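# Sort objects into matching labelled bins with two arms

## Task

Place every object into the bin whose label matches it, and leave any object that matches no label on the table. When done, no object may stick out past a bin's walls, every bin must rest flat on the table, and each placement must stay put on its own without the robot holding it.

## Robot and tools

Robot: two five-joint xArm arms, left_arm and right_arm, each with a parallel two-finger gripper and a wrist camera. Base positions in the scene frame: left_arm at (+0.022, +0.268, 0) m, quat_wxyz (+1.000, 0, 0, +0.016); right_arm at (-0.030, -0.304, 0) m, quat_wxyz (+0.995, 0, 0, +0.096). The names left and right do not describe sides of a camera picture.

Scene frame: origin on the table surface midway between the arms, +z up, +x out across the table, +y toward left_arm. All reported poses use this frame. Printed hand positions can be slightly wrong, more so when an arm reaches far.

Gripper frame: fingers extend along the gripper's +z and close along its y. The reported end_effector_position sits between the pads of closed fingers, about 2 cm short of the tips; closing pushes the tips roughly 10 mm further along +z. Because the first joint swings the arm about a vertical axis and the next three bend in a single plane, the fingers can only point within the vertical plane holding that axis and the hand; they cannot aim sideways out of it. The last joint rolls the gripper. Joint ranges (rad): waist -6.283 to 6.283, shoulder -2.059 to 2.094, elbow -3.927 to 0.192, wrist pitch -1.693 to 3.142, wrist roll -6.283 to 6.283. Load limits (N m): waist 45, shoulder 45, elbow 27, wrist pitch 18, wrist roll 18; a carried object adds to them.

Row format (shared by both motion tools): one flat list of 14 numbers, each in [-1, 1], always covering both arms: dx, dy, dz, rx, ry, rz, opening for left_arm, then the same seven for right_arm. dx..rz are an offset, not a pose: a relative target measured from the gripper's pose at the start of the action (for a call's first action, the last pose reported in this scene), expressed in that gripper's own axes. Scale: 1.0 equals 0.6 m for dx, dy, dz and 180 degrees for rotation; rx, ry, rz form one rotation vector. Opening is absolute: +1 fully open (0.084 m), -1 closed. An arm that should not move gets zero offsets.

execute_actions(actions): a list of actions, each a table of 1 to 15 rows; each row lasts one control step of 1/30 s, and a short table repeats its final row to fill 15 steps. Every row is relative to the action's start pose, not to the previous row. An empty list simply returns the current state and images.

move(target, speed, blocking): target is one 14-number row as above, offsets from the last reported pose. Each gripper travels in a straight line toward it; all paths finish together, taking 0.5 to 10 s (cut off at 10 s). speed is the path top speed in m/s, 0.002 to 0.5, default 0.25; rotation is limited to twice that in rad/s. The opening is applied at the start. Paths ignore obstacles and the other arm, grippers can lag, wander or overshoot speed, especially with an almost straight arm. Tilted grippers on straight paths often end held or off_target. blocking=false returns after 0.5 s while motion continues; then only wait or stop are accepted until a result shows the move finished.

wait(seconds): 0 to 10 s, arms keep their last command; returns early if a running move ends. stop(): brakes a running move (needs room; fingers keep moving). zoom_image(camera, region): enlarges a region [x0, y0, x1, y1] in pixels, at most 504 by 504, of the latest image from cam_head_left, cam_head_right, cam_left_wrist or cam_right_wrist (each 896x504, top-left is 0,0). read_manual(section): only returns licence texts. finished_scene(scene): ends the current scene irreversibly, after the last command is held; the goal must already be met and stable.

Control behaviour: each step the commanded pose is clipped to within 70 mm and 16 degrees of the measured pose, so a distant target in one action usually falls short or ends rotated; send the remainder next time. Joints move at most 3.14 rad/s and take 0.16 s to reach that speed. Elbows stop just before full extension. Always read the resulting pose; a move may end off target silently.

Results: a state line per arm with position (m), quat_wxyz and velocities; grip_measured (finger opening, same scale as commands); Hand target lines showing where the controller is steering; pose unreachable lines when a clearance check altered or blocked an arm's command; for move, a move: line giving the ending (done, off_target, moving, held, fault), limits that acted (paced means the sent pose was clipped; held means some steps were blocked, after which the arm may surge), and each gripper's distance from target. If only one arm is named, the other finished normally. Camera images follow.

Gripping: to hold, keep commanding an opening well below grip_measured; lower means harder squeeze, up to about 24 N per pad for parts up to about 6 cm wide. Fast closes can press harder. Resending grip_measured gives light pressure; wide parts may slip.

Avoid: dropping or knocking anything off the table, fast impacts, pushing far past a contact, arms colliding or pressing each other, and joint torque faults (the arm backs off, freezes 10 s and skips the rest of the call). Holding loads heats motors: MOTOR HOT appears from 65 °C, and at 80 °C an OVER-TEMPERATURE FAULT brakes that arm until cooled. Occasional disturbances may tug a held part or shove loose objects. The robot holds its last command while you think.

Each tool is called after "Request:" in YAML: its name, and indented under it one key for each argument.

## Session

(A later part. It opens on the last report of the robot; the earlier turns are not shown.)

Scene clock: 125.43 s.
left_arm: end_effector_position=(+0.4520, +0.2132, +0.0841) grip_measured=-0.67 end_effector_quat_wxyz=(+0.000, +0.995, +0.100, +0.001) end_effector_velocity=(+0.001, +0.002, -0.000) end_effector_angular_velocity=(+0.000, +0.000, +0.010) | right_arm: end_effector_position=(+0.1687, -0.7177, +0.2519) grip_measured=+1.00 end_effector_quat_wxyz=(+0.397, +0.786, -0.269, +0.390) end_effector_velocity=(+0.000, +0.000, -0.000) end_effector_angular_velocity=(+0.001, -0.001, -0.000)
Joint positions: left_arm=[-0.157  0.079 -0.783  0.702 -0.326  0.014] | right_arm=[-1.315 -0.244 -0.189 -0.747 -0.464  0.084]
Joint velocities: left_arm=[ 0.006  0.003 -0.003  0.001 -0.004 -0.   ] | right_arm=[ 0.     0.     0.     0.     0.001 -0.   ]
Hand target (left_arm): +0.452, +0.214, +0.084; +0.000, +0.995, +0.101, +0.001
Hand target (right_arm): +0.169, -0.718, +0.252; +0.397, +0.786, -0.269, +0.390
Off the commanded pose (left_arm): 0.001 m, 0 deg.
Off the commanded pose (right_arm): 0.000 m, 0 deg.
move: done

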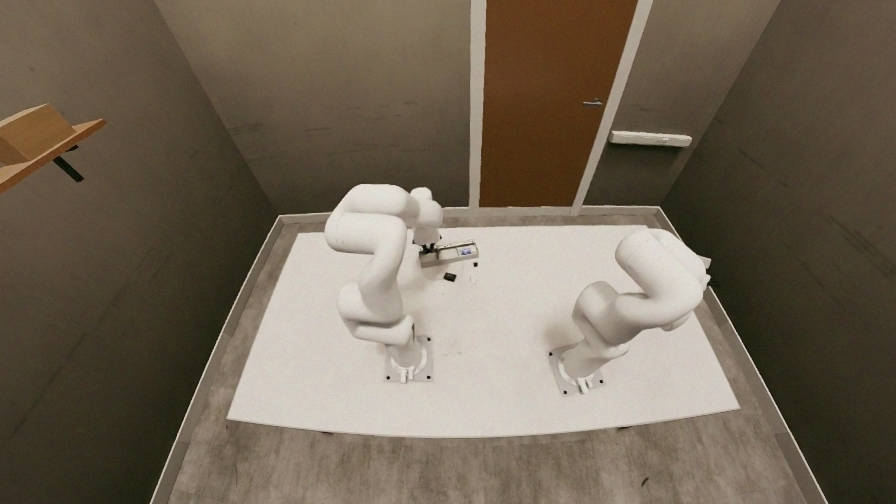

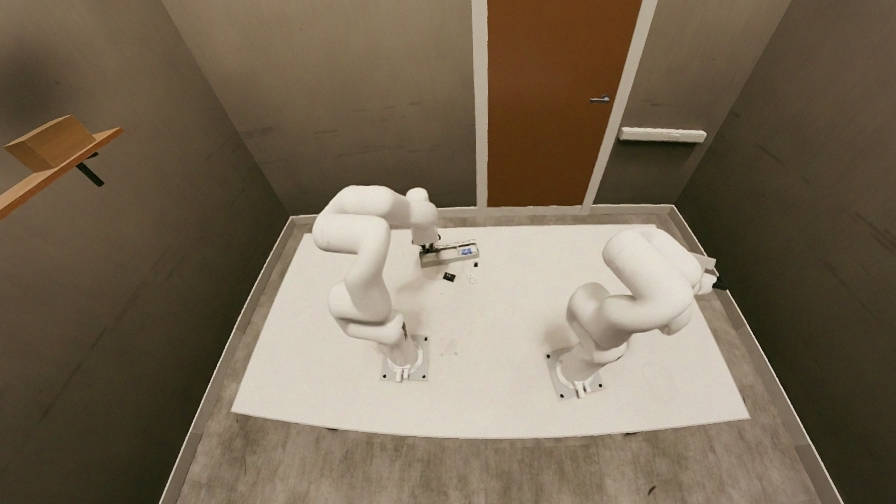

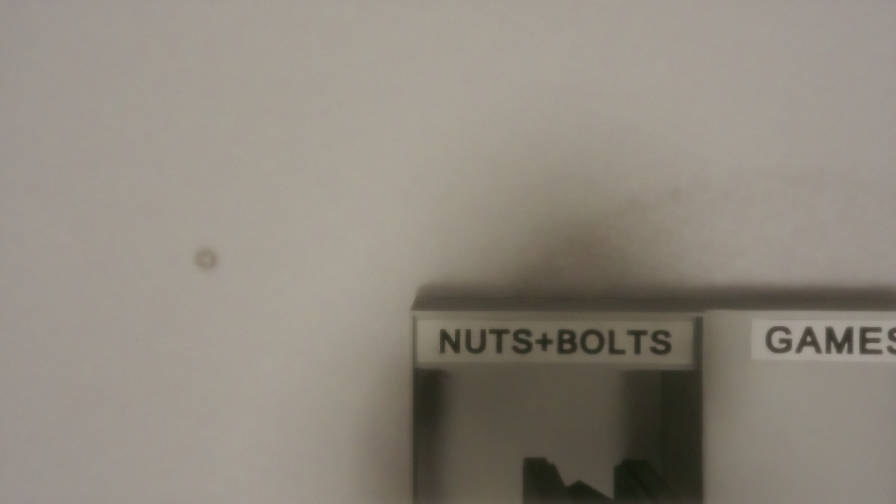

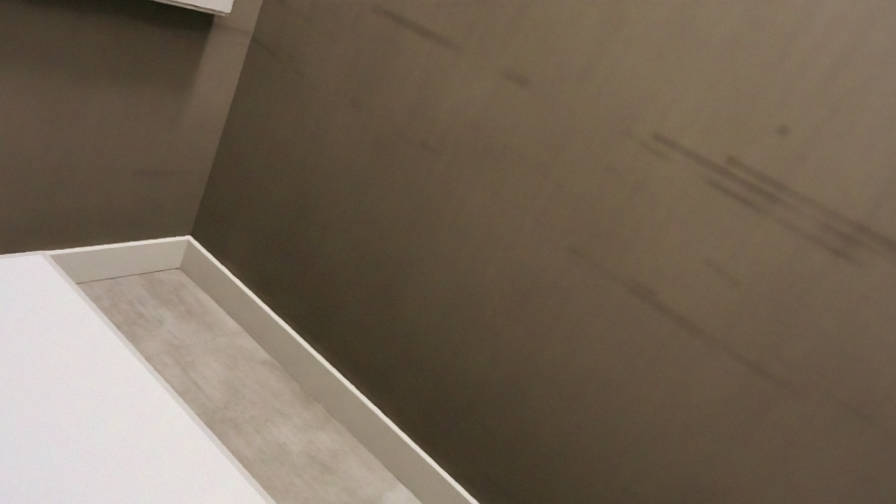

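Request:
move:
  target: [0,-0.003,0.089,0,0,0,-0.85,0,0,0,0,0,0,1]
  speed: 0.06

Request:
execute_actions:
  actions:
    - [[0,0,0,0,0,0,-0.72,0,0,0,0,0,0,1],[0,0,0,0,0,0,-0.67,0,0,0,0,0,0,1],[0,0,0,0,0,0,-0.63,0,0,0,0,0,0,1],[0,0,0,0,0,0,-0.58,0,0,0,0,0,0,1],[0,0,0,0,0,0,-0.53,0,0,0,0,0,0,1],[0,0,0,0,0,0,-0.47,0,0,0,0,0,0,1],[0,0,0,0,0,0,-0.4,0,0,0,0,0,0,1]]

Request:
move:
  target: [0,0,-0.09,0,0,0,-0.4,0,0,0,0,0,0,1]
  speed: 0.1

Request:
move:
  target: [-0.1,0.17,-0.08,0,0,0,-0.4,0,0,0,0,0,0,1]
  speed: 0.2

Scene clock: 138.33 s.
left_arm: end_effector_position=(+0.4519, +0.2150, +0.0311) grip_measured=-0.67 end_effector_quat_wxyz=(+0.000, +0.995, +0.100, +0.001) end_effector_velocity=(-0.000, +0.000, -0.002) end_effector_angular_velocity=(+0.000, +0.001, +0.001) | right_arm: end_effector_position=(+0.1687, -0.7177, +0.2519) grip_measured=+1.00 end_effector_quat_wxyz=(+0.397, +0.786, -0.269, +0.390) end_effector_velocity=(+0.000, +0.000, +0.000) end_effector_angular_velocity=(-0.001, -0.000, +0.000)
Joint positions: left_arm=[-0.153  0.209 -0.757  0.546 -0.323  0.014] | right_arm=[-1.315 -0.244 -0.189 -0.747 -0.464  0.084]
Joint velocities: left_arm=[ 0.001  0.007  0.    -0.006  0.    -0.   ] | right_arm=[ 0.     0.    -0.    -0.001  0.    -0.   ]
Hand target (left_arm): +0.452, +0.215, +0.031; +0.000, +0.995, +0.100, +0.001
Hand target (right_arm): +0.169, -0.718, +0.252; +0.397, +0.786, -0.269, +0.390
Off the commanded pose (left_arm): 0.000 m, 0 deg.
Off the commanded pose (right_arm): 0.000 m, 0 deg.
move: done

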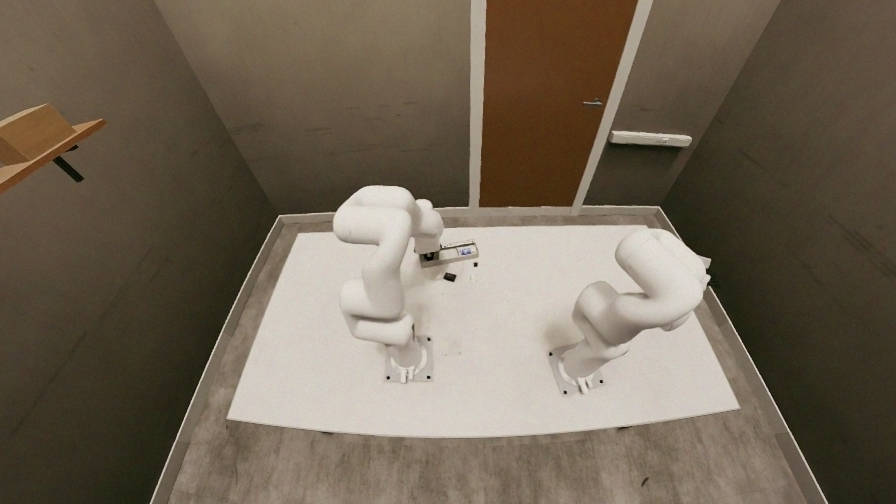

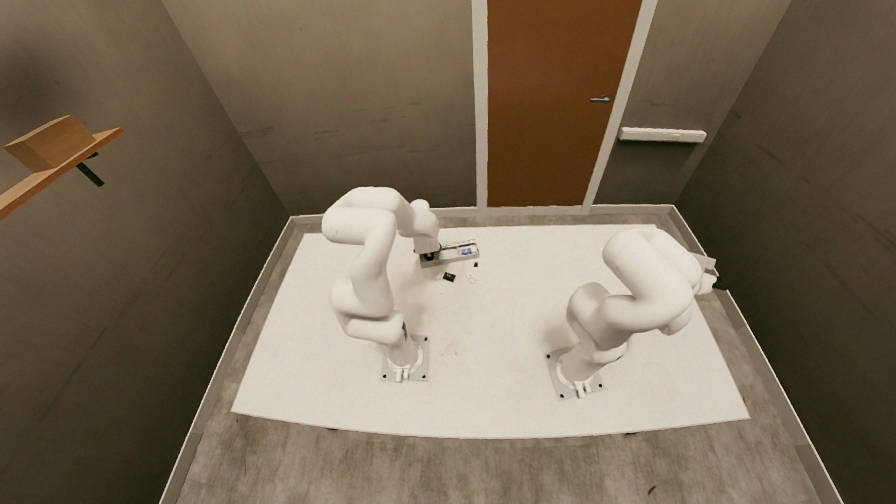

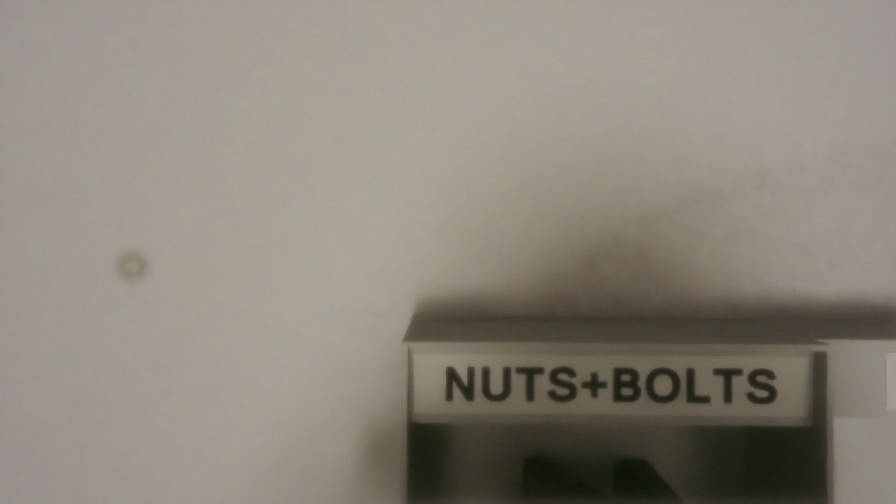

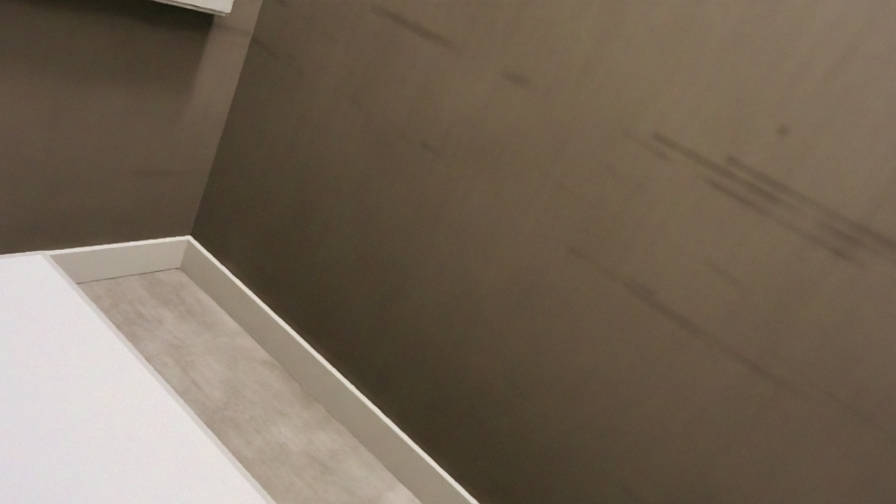

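Scene clock: 138.83 s.
left_arm: end_effector_position=(+0.4519, +0.2150, +0.0311) grip_measured=-0.42 end_effector_quat_wxyz=(+0.000, +0.995, +0.100, +0.001) end_effector_velocity=(-0.000, -0.001, -0.000) end_effector_angular_velocity=(+0.000, +0.001, -0.002) | right_arm: end_effector_position=(+0.1687, -0.7177, +0.2519) grip_measured=+1.00 end_effector_quat_wxyz=(+0.397, +0.786, -0.269, +0.390) end_effector_velocity=(+0.001, +0.000, +0.000) end_effector_angular_velocity=(-0.002, -0.001, +0.001)
Joint positions: left_arm=[-0.153  0.209 -0.757  0.546 -0.323  0.026] | right_arm=[-1.315 -0.244 -0.189 -0.747 -0.464  0.084]
Joint velocities: left_arm=[-0.002  0.     0.     0.    -0.     0.002] | right_arm=[ 0.001  0.    -0.    -0.002 -0.    -0.   ]
Hand target (left_arm): +0.452, +0.215, +0.031; +0.000, +0.995, +0.100, +0.001
Hand target (right_arm): +0.169, -0.718, +0.252; +0.397, +0.786, -0.269, +0.390
Off the commanded pose (left_arm): 0.000 m, 0 deg.
Off the commanded pose (right_arm): 0.000 m, 0 deg.

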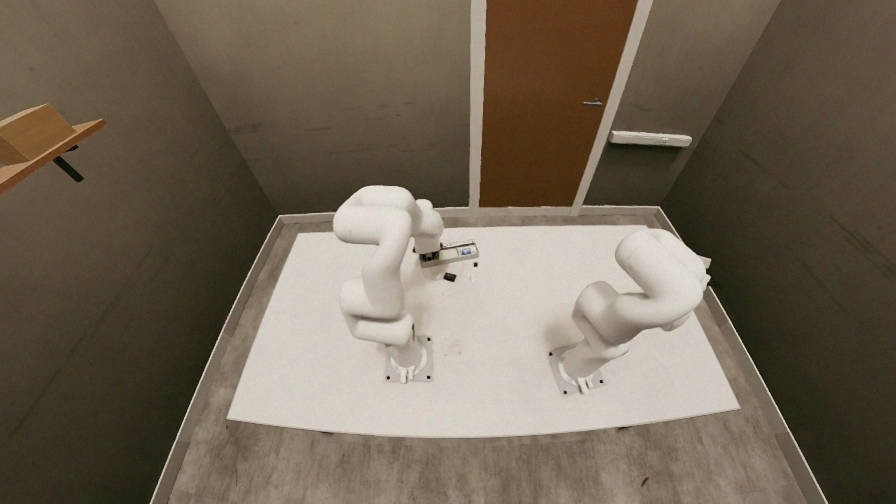

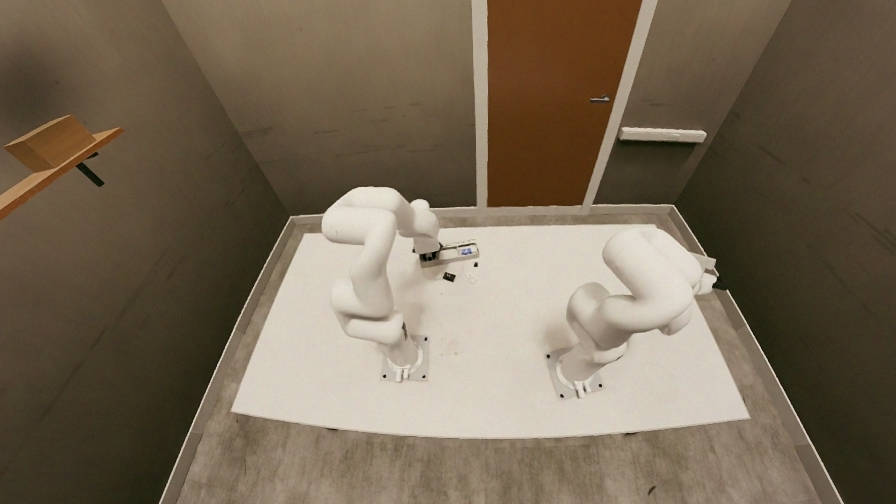

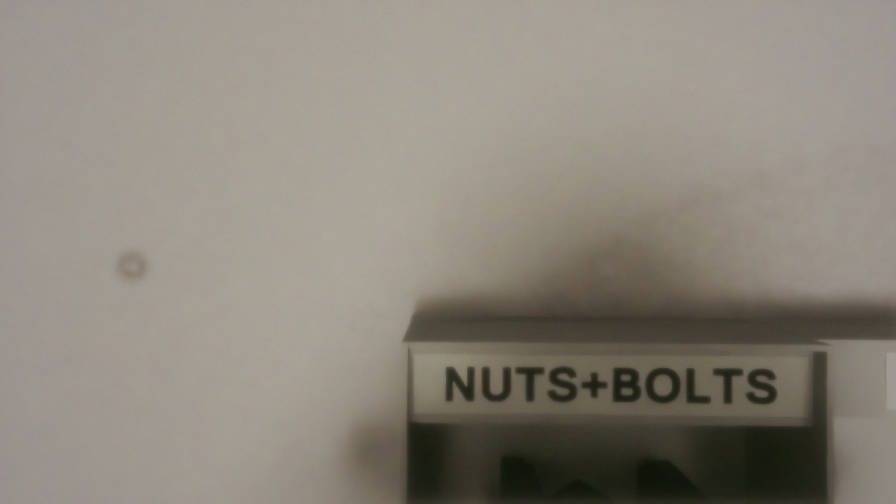

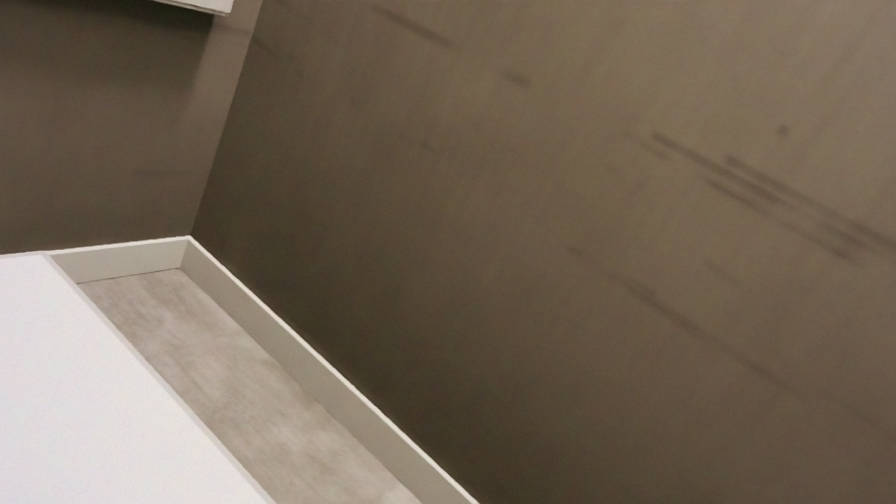

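Scene clock: 139.87 s.
left_arm: end_effector_position=(+0.4516, +0.2150, +0.0846) grip_measured=-0.42 end_effector_quat_wxyz=(+0.000, +0.995, +0.100, +0.001) end_effector_velocity=(+0.001, -0.000, +0.003) end_effector_angular_velocity=(-0.000, -0.001, -0.000) | right_arm: end_effector_position=(+0.1687, -0.7177, +0.2519) grip_measured=+1.00 end_effector_quat_wxyz=(+0.397, +0.786, -0.269, +0.390) end_effector_velocity=(+0.001, +0.000, -0.000) end_effector_angular_velocity=(+0.001, +0.000, +0.001)
Joint positions: left_arm=[-0.153  0.076 -0.781  0.703 -0.323  0.026] | right_arm=[-1.315 -0.244 -0.189 -0.747 -0.464  0.084]
Joint velocities: left_arm=[-0.    -0.006 -0.003  0.008  0.     0.   ] | right_arm=[ 0.001  0.    -0.     0.001  0.    -0.   ]
Hand target (left_arm): +0.452, +0.215, +0.085; +0.000, +0.995, +0.100, +0.001
Hand target (right_arm): +0.169, -0.718, +0.252; +0.397, +0.786, -0.269, +0.390
Off the commanded pose (left_arm): 0.001 m, 0 deg.
Off the commanded pose (right_arm): 0.000 m, 0 deg.
move: done

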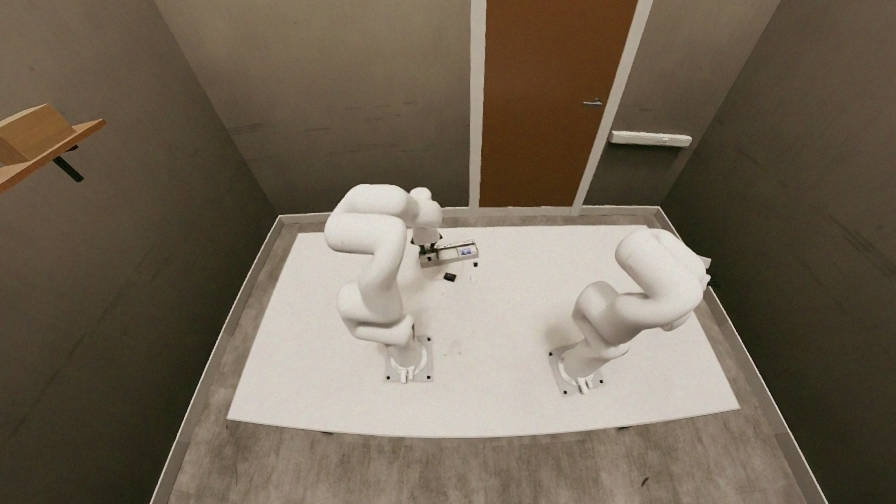

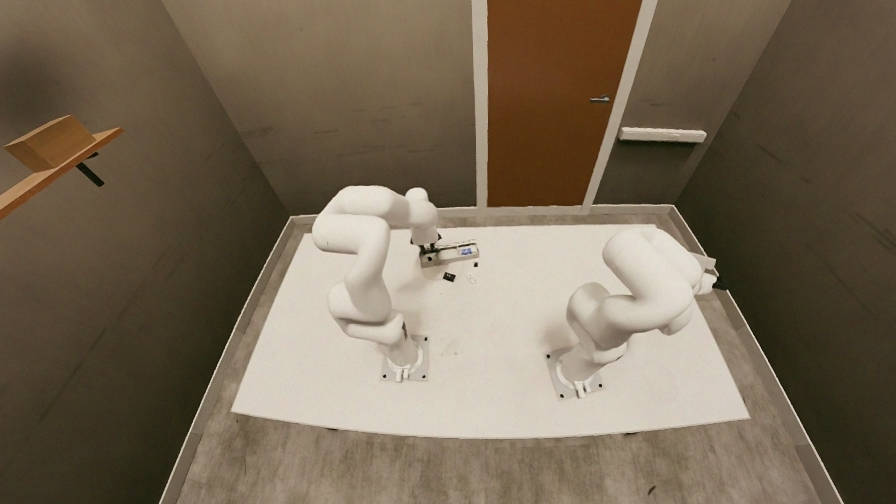

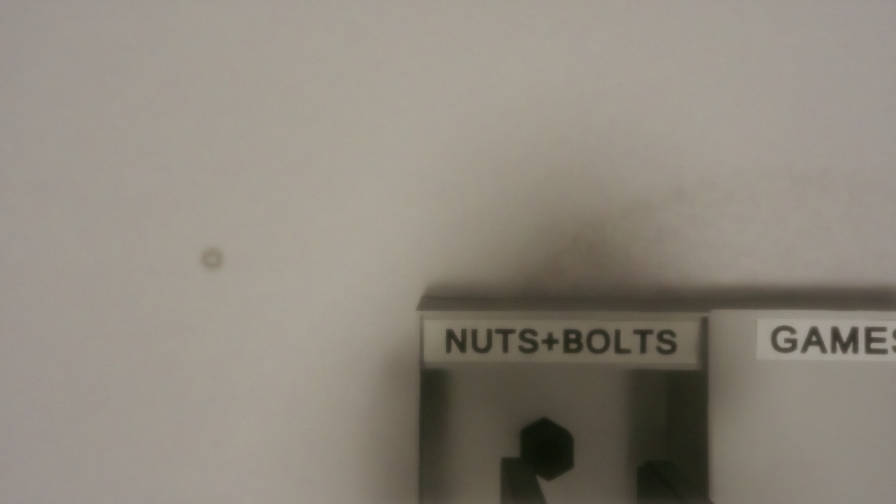

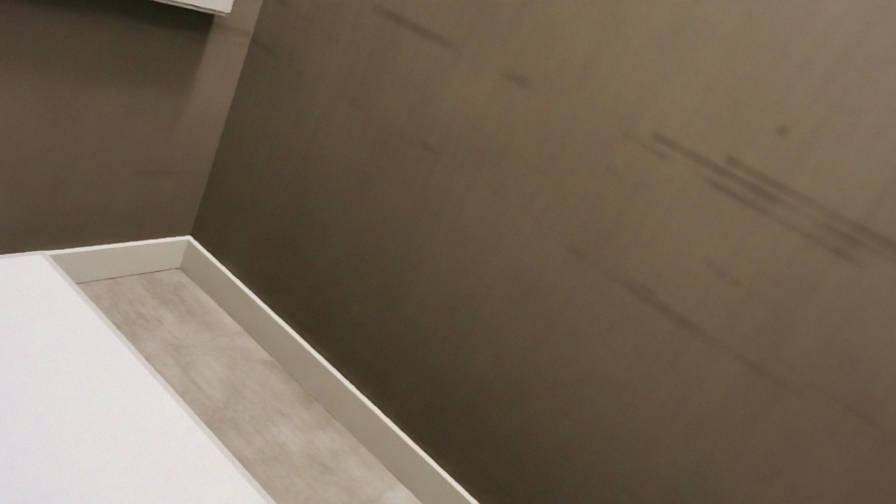

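Scene clock: 141.10 s.
left_arm: end_effector_position=(+0.4130, +0.1036, +0.1323) grip_measured=-0.42 end_effector_quat_wxyz=(+0.000, +0.995, +0.100, +0.001) end_effector_velocity=(-0.001, -0.003, +0.001) end_effector_angular_velocity=(-0.000, -0.000, -0.001) | right_arm: end_effector_position=(+0.1687, -0.7177, +0.2519) grip_measured=+1.00 end_effector_quat_wxyz=(+0.397, +0.786, -0.269, +0.390) end_effector_velocity=(+0.000, +0.000, -0.000) end_effector_angular_velocity=(+0.001, -0.001, +0.000)
Joint positions: left_arm=[-0.429 -0.047 -0.796  0.842 -0.598  0.026] | right_arm=[-1.315 -0.244 -0.189 -0.747 -0.464  0.084]
Joint velocities: left_arm=[-0.006 -0.001 -0.004  0.004 -0.006 -0.   ] | right_arm=[ 0.001  0.001 -0.    -0.001  0.001  0.   ]
Hand target (left_arm): +0.413, +0.103, +0.133; +0.000, +0.995, +0.100, +0.001
Hand target (right_arm): +0.169, -0.718, +0.252; +0.397, +0.786, -0.269, +0.390
Off the commanded pose (left_arm): 0.001 m, 0 deg.
Off the commanded pose (right_arm): 0.000 m, 0 deg.
move: done

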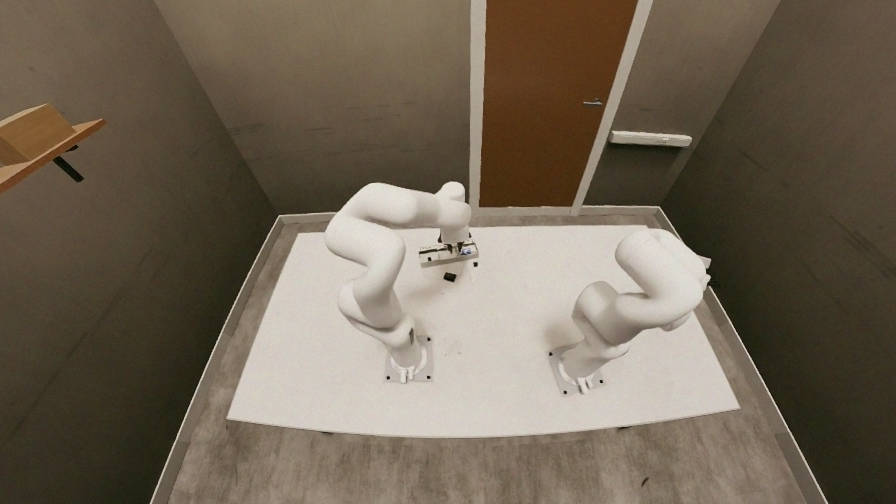

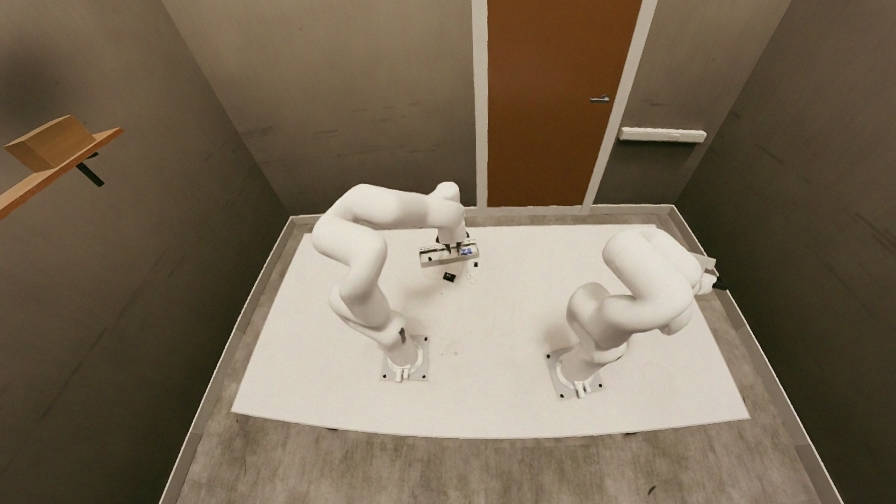

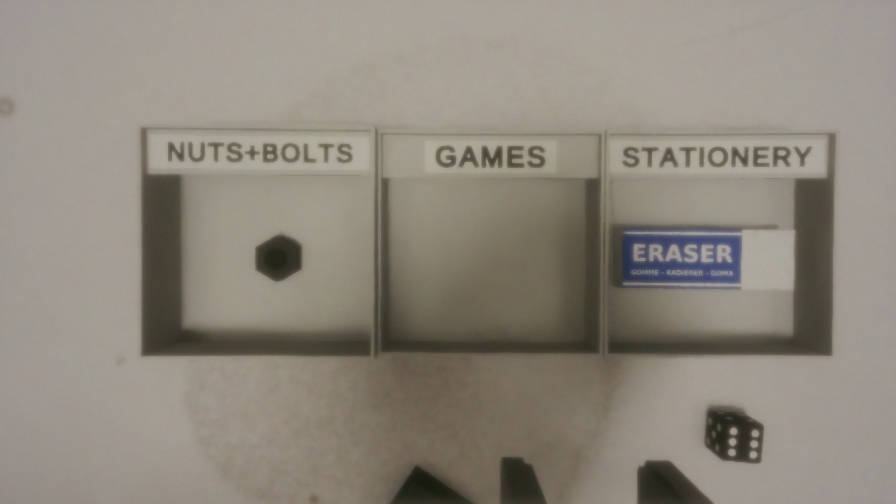

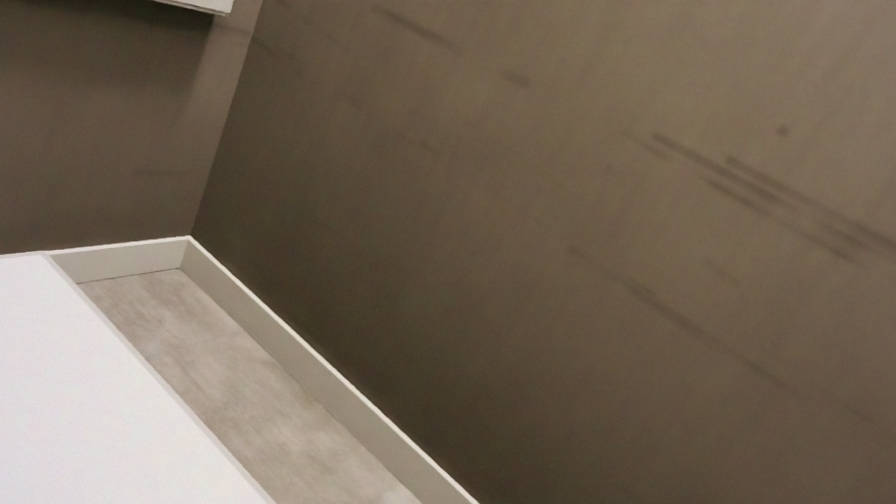

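Request:
move:
  target: [-0.122,0.09,0.054,0,0,-0.072,0,0,0,0,0,0,0,1]
  speed: 0.2

Scene clock: 146.60 s.
left_arm: end_effector_position=(+0.3523, +0.0364, +0.1000) grip_measured=-0.01 end_effector_quat_wxyz=(+0.001, +0.977, +0.212, +0.000) end_effector_velocity=(-0.001, -0.001, -0.001) end_effector_angular_velocity=(-0.001, -0.001, +0.007) | right_arm: end_effector_position=(+0.1687, -0.7177, +0.2519) grip_measured=+1.00 end_effector_quat_wxyz=(+0.397, +0.786, -0.269, +0.390) end_effector_velocity=(-0.000, -0.000, -0.001) end_effector_angular_velocity=(+0.002, +0.001, -0.001)
Joint positions: left_arm=[-0.643 -0.049 -0.685  0.733 -1.038  0.044] | right_arm=[-1.315 -0.244 -0.189 -0.747 -0.464  0.084]
Joint velocities: left_arm=[-0.004  0.001  0.002 -0.004 -0.011  0.   ] | right_arm=[-0.001  0.001  0.     0.001  0.     0.   ]
Hand target (left_arm): +0.352, +0.036, +0.100; +0.000, +0.977, +0.212, +0.000
Hand target (right_arm): +0.169, -0.718, +0.252; +0.397, +0.786, -0.269, +0.390
Off the commanded pose (left_arm): 0.000 m, 0 deg.
Off the commanded pose (right_arm): 0.000 m, 0 deg.
move: done

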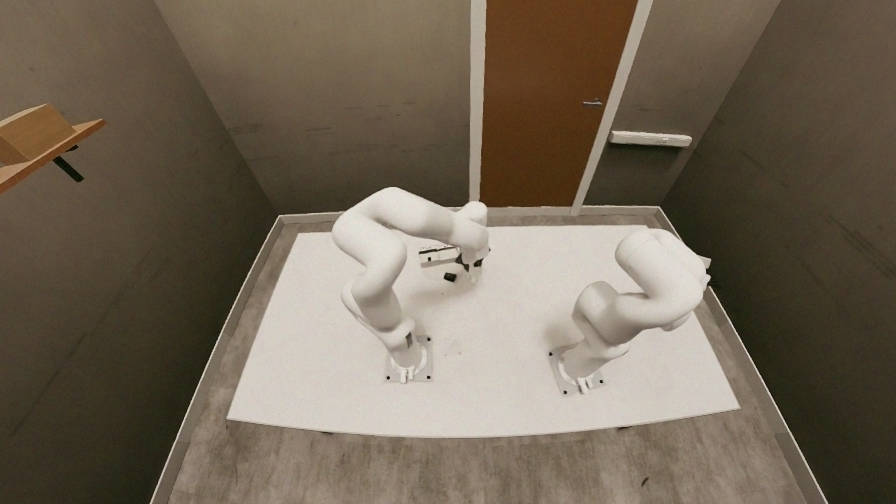

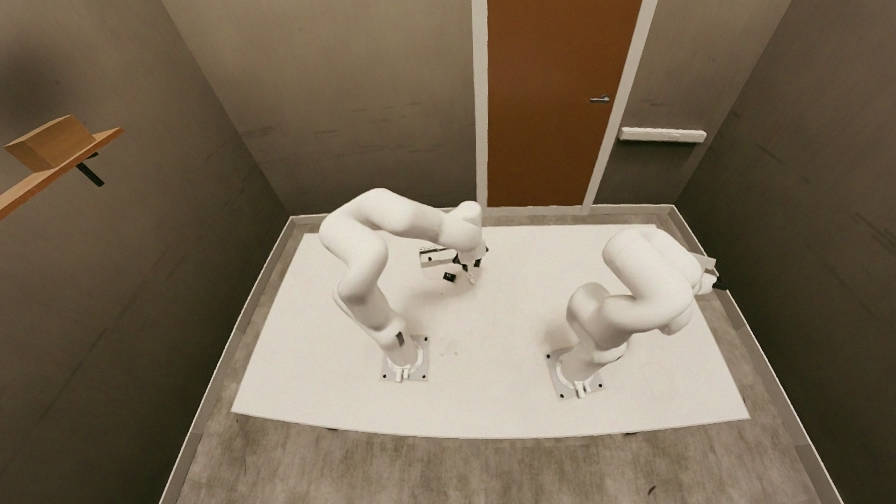

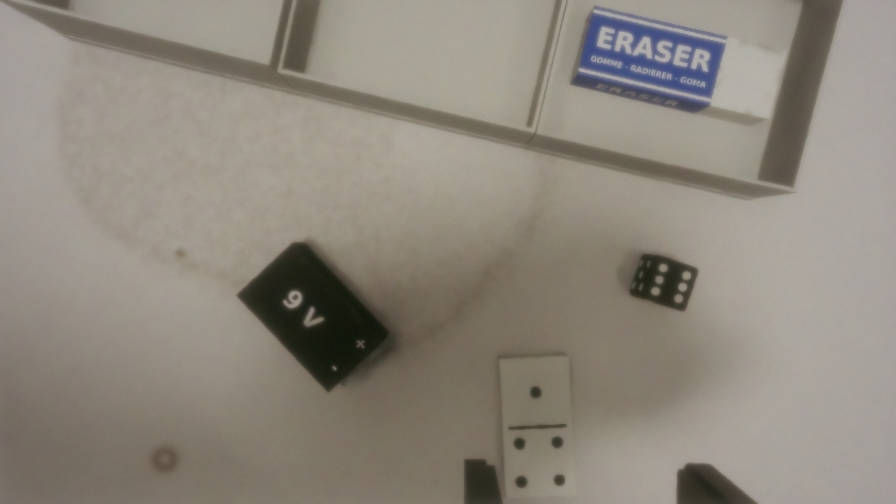

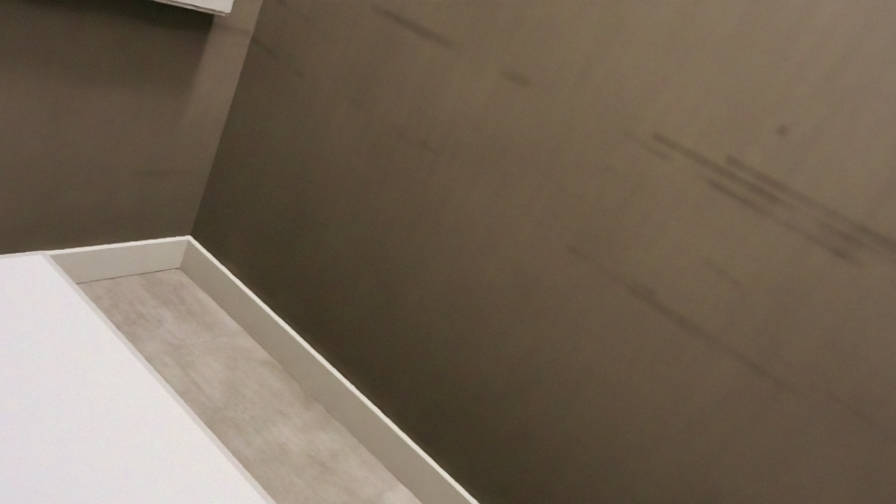

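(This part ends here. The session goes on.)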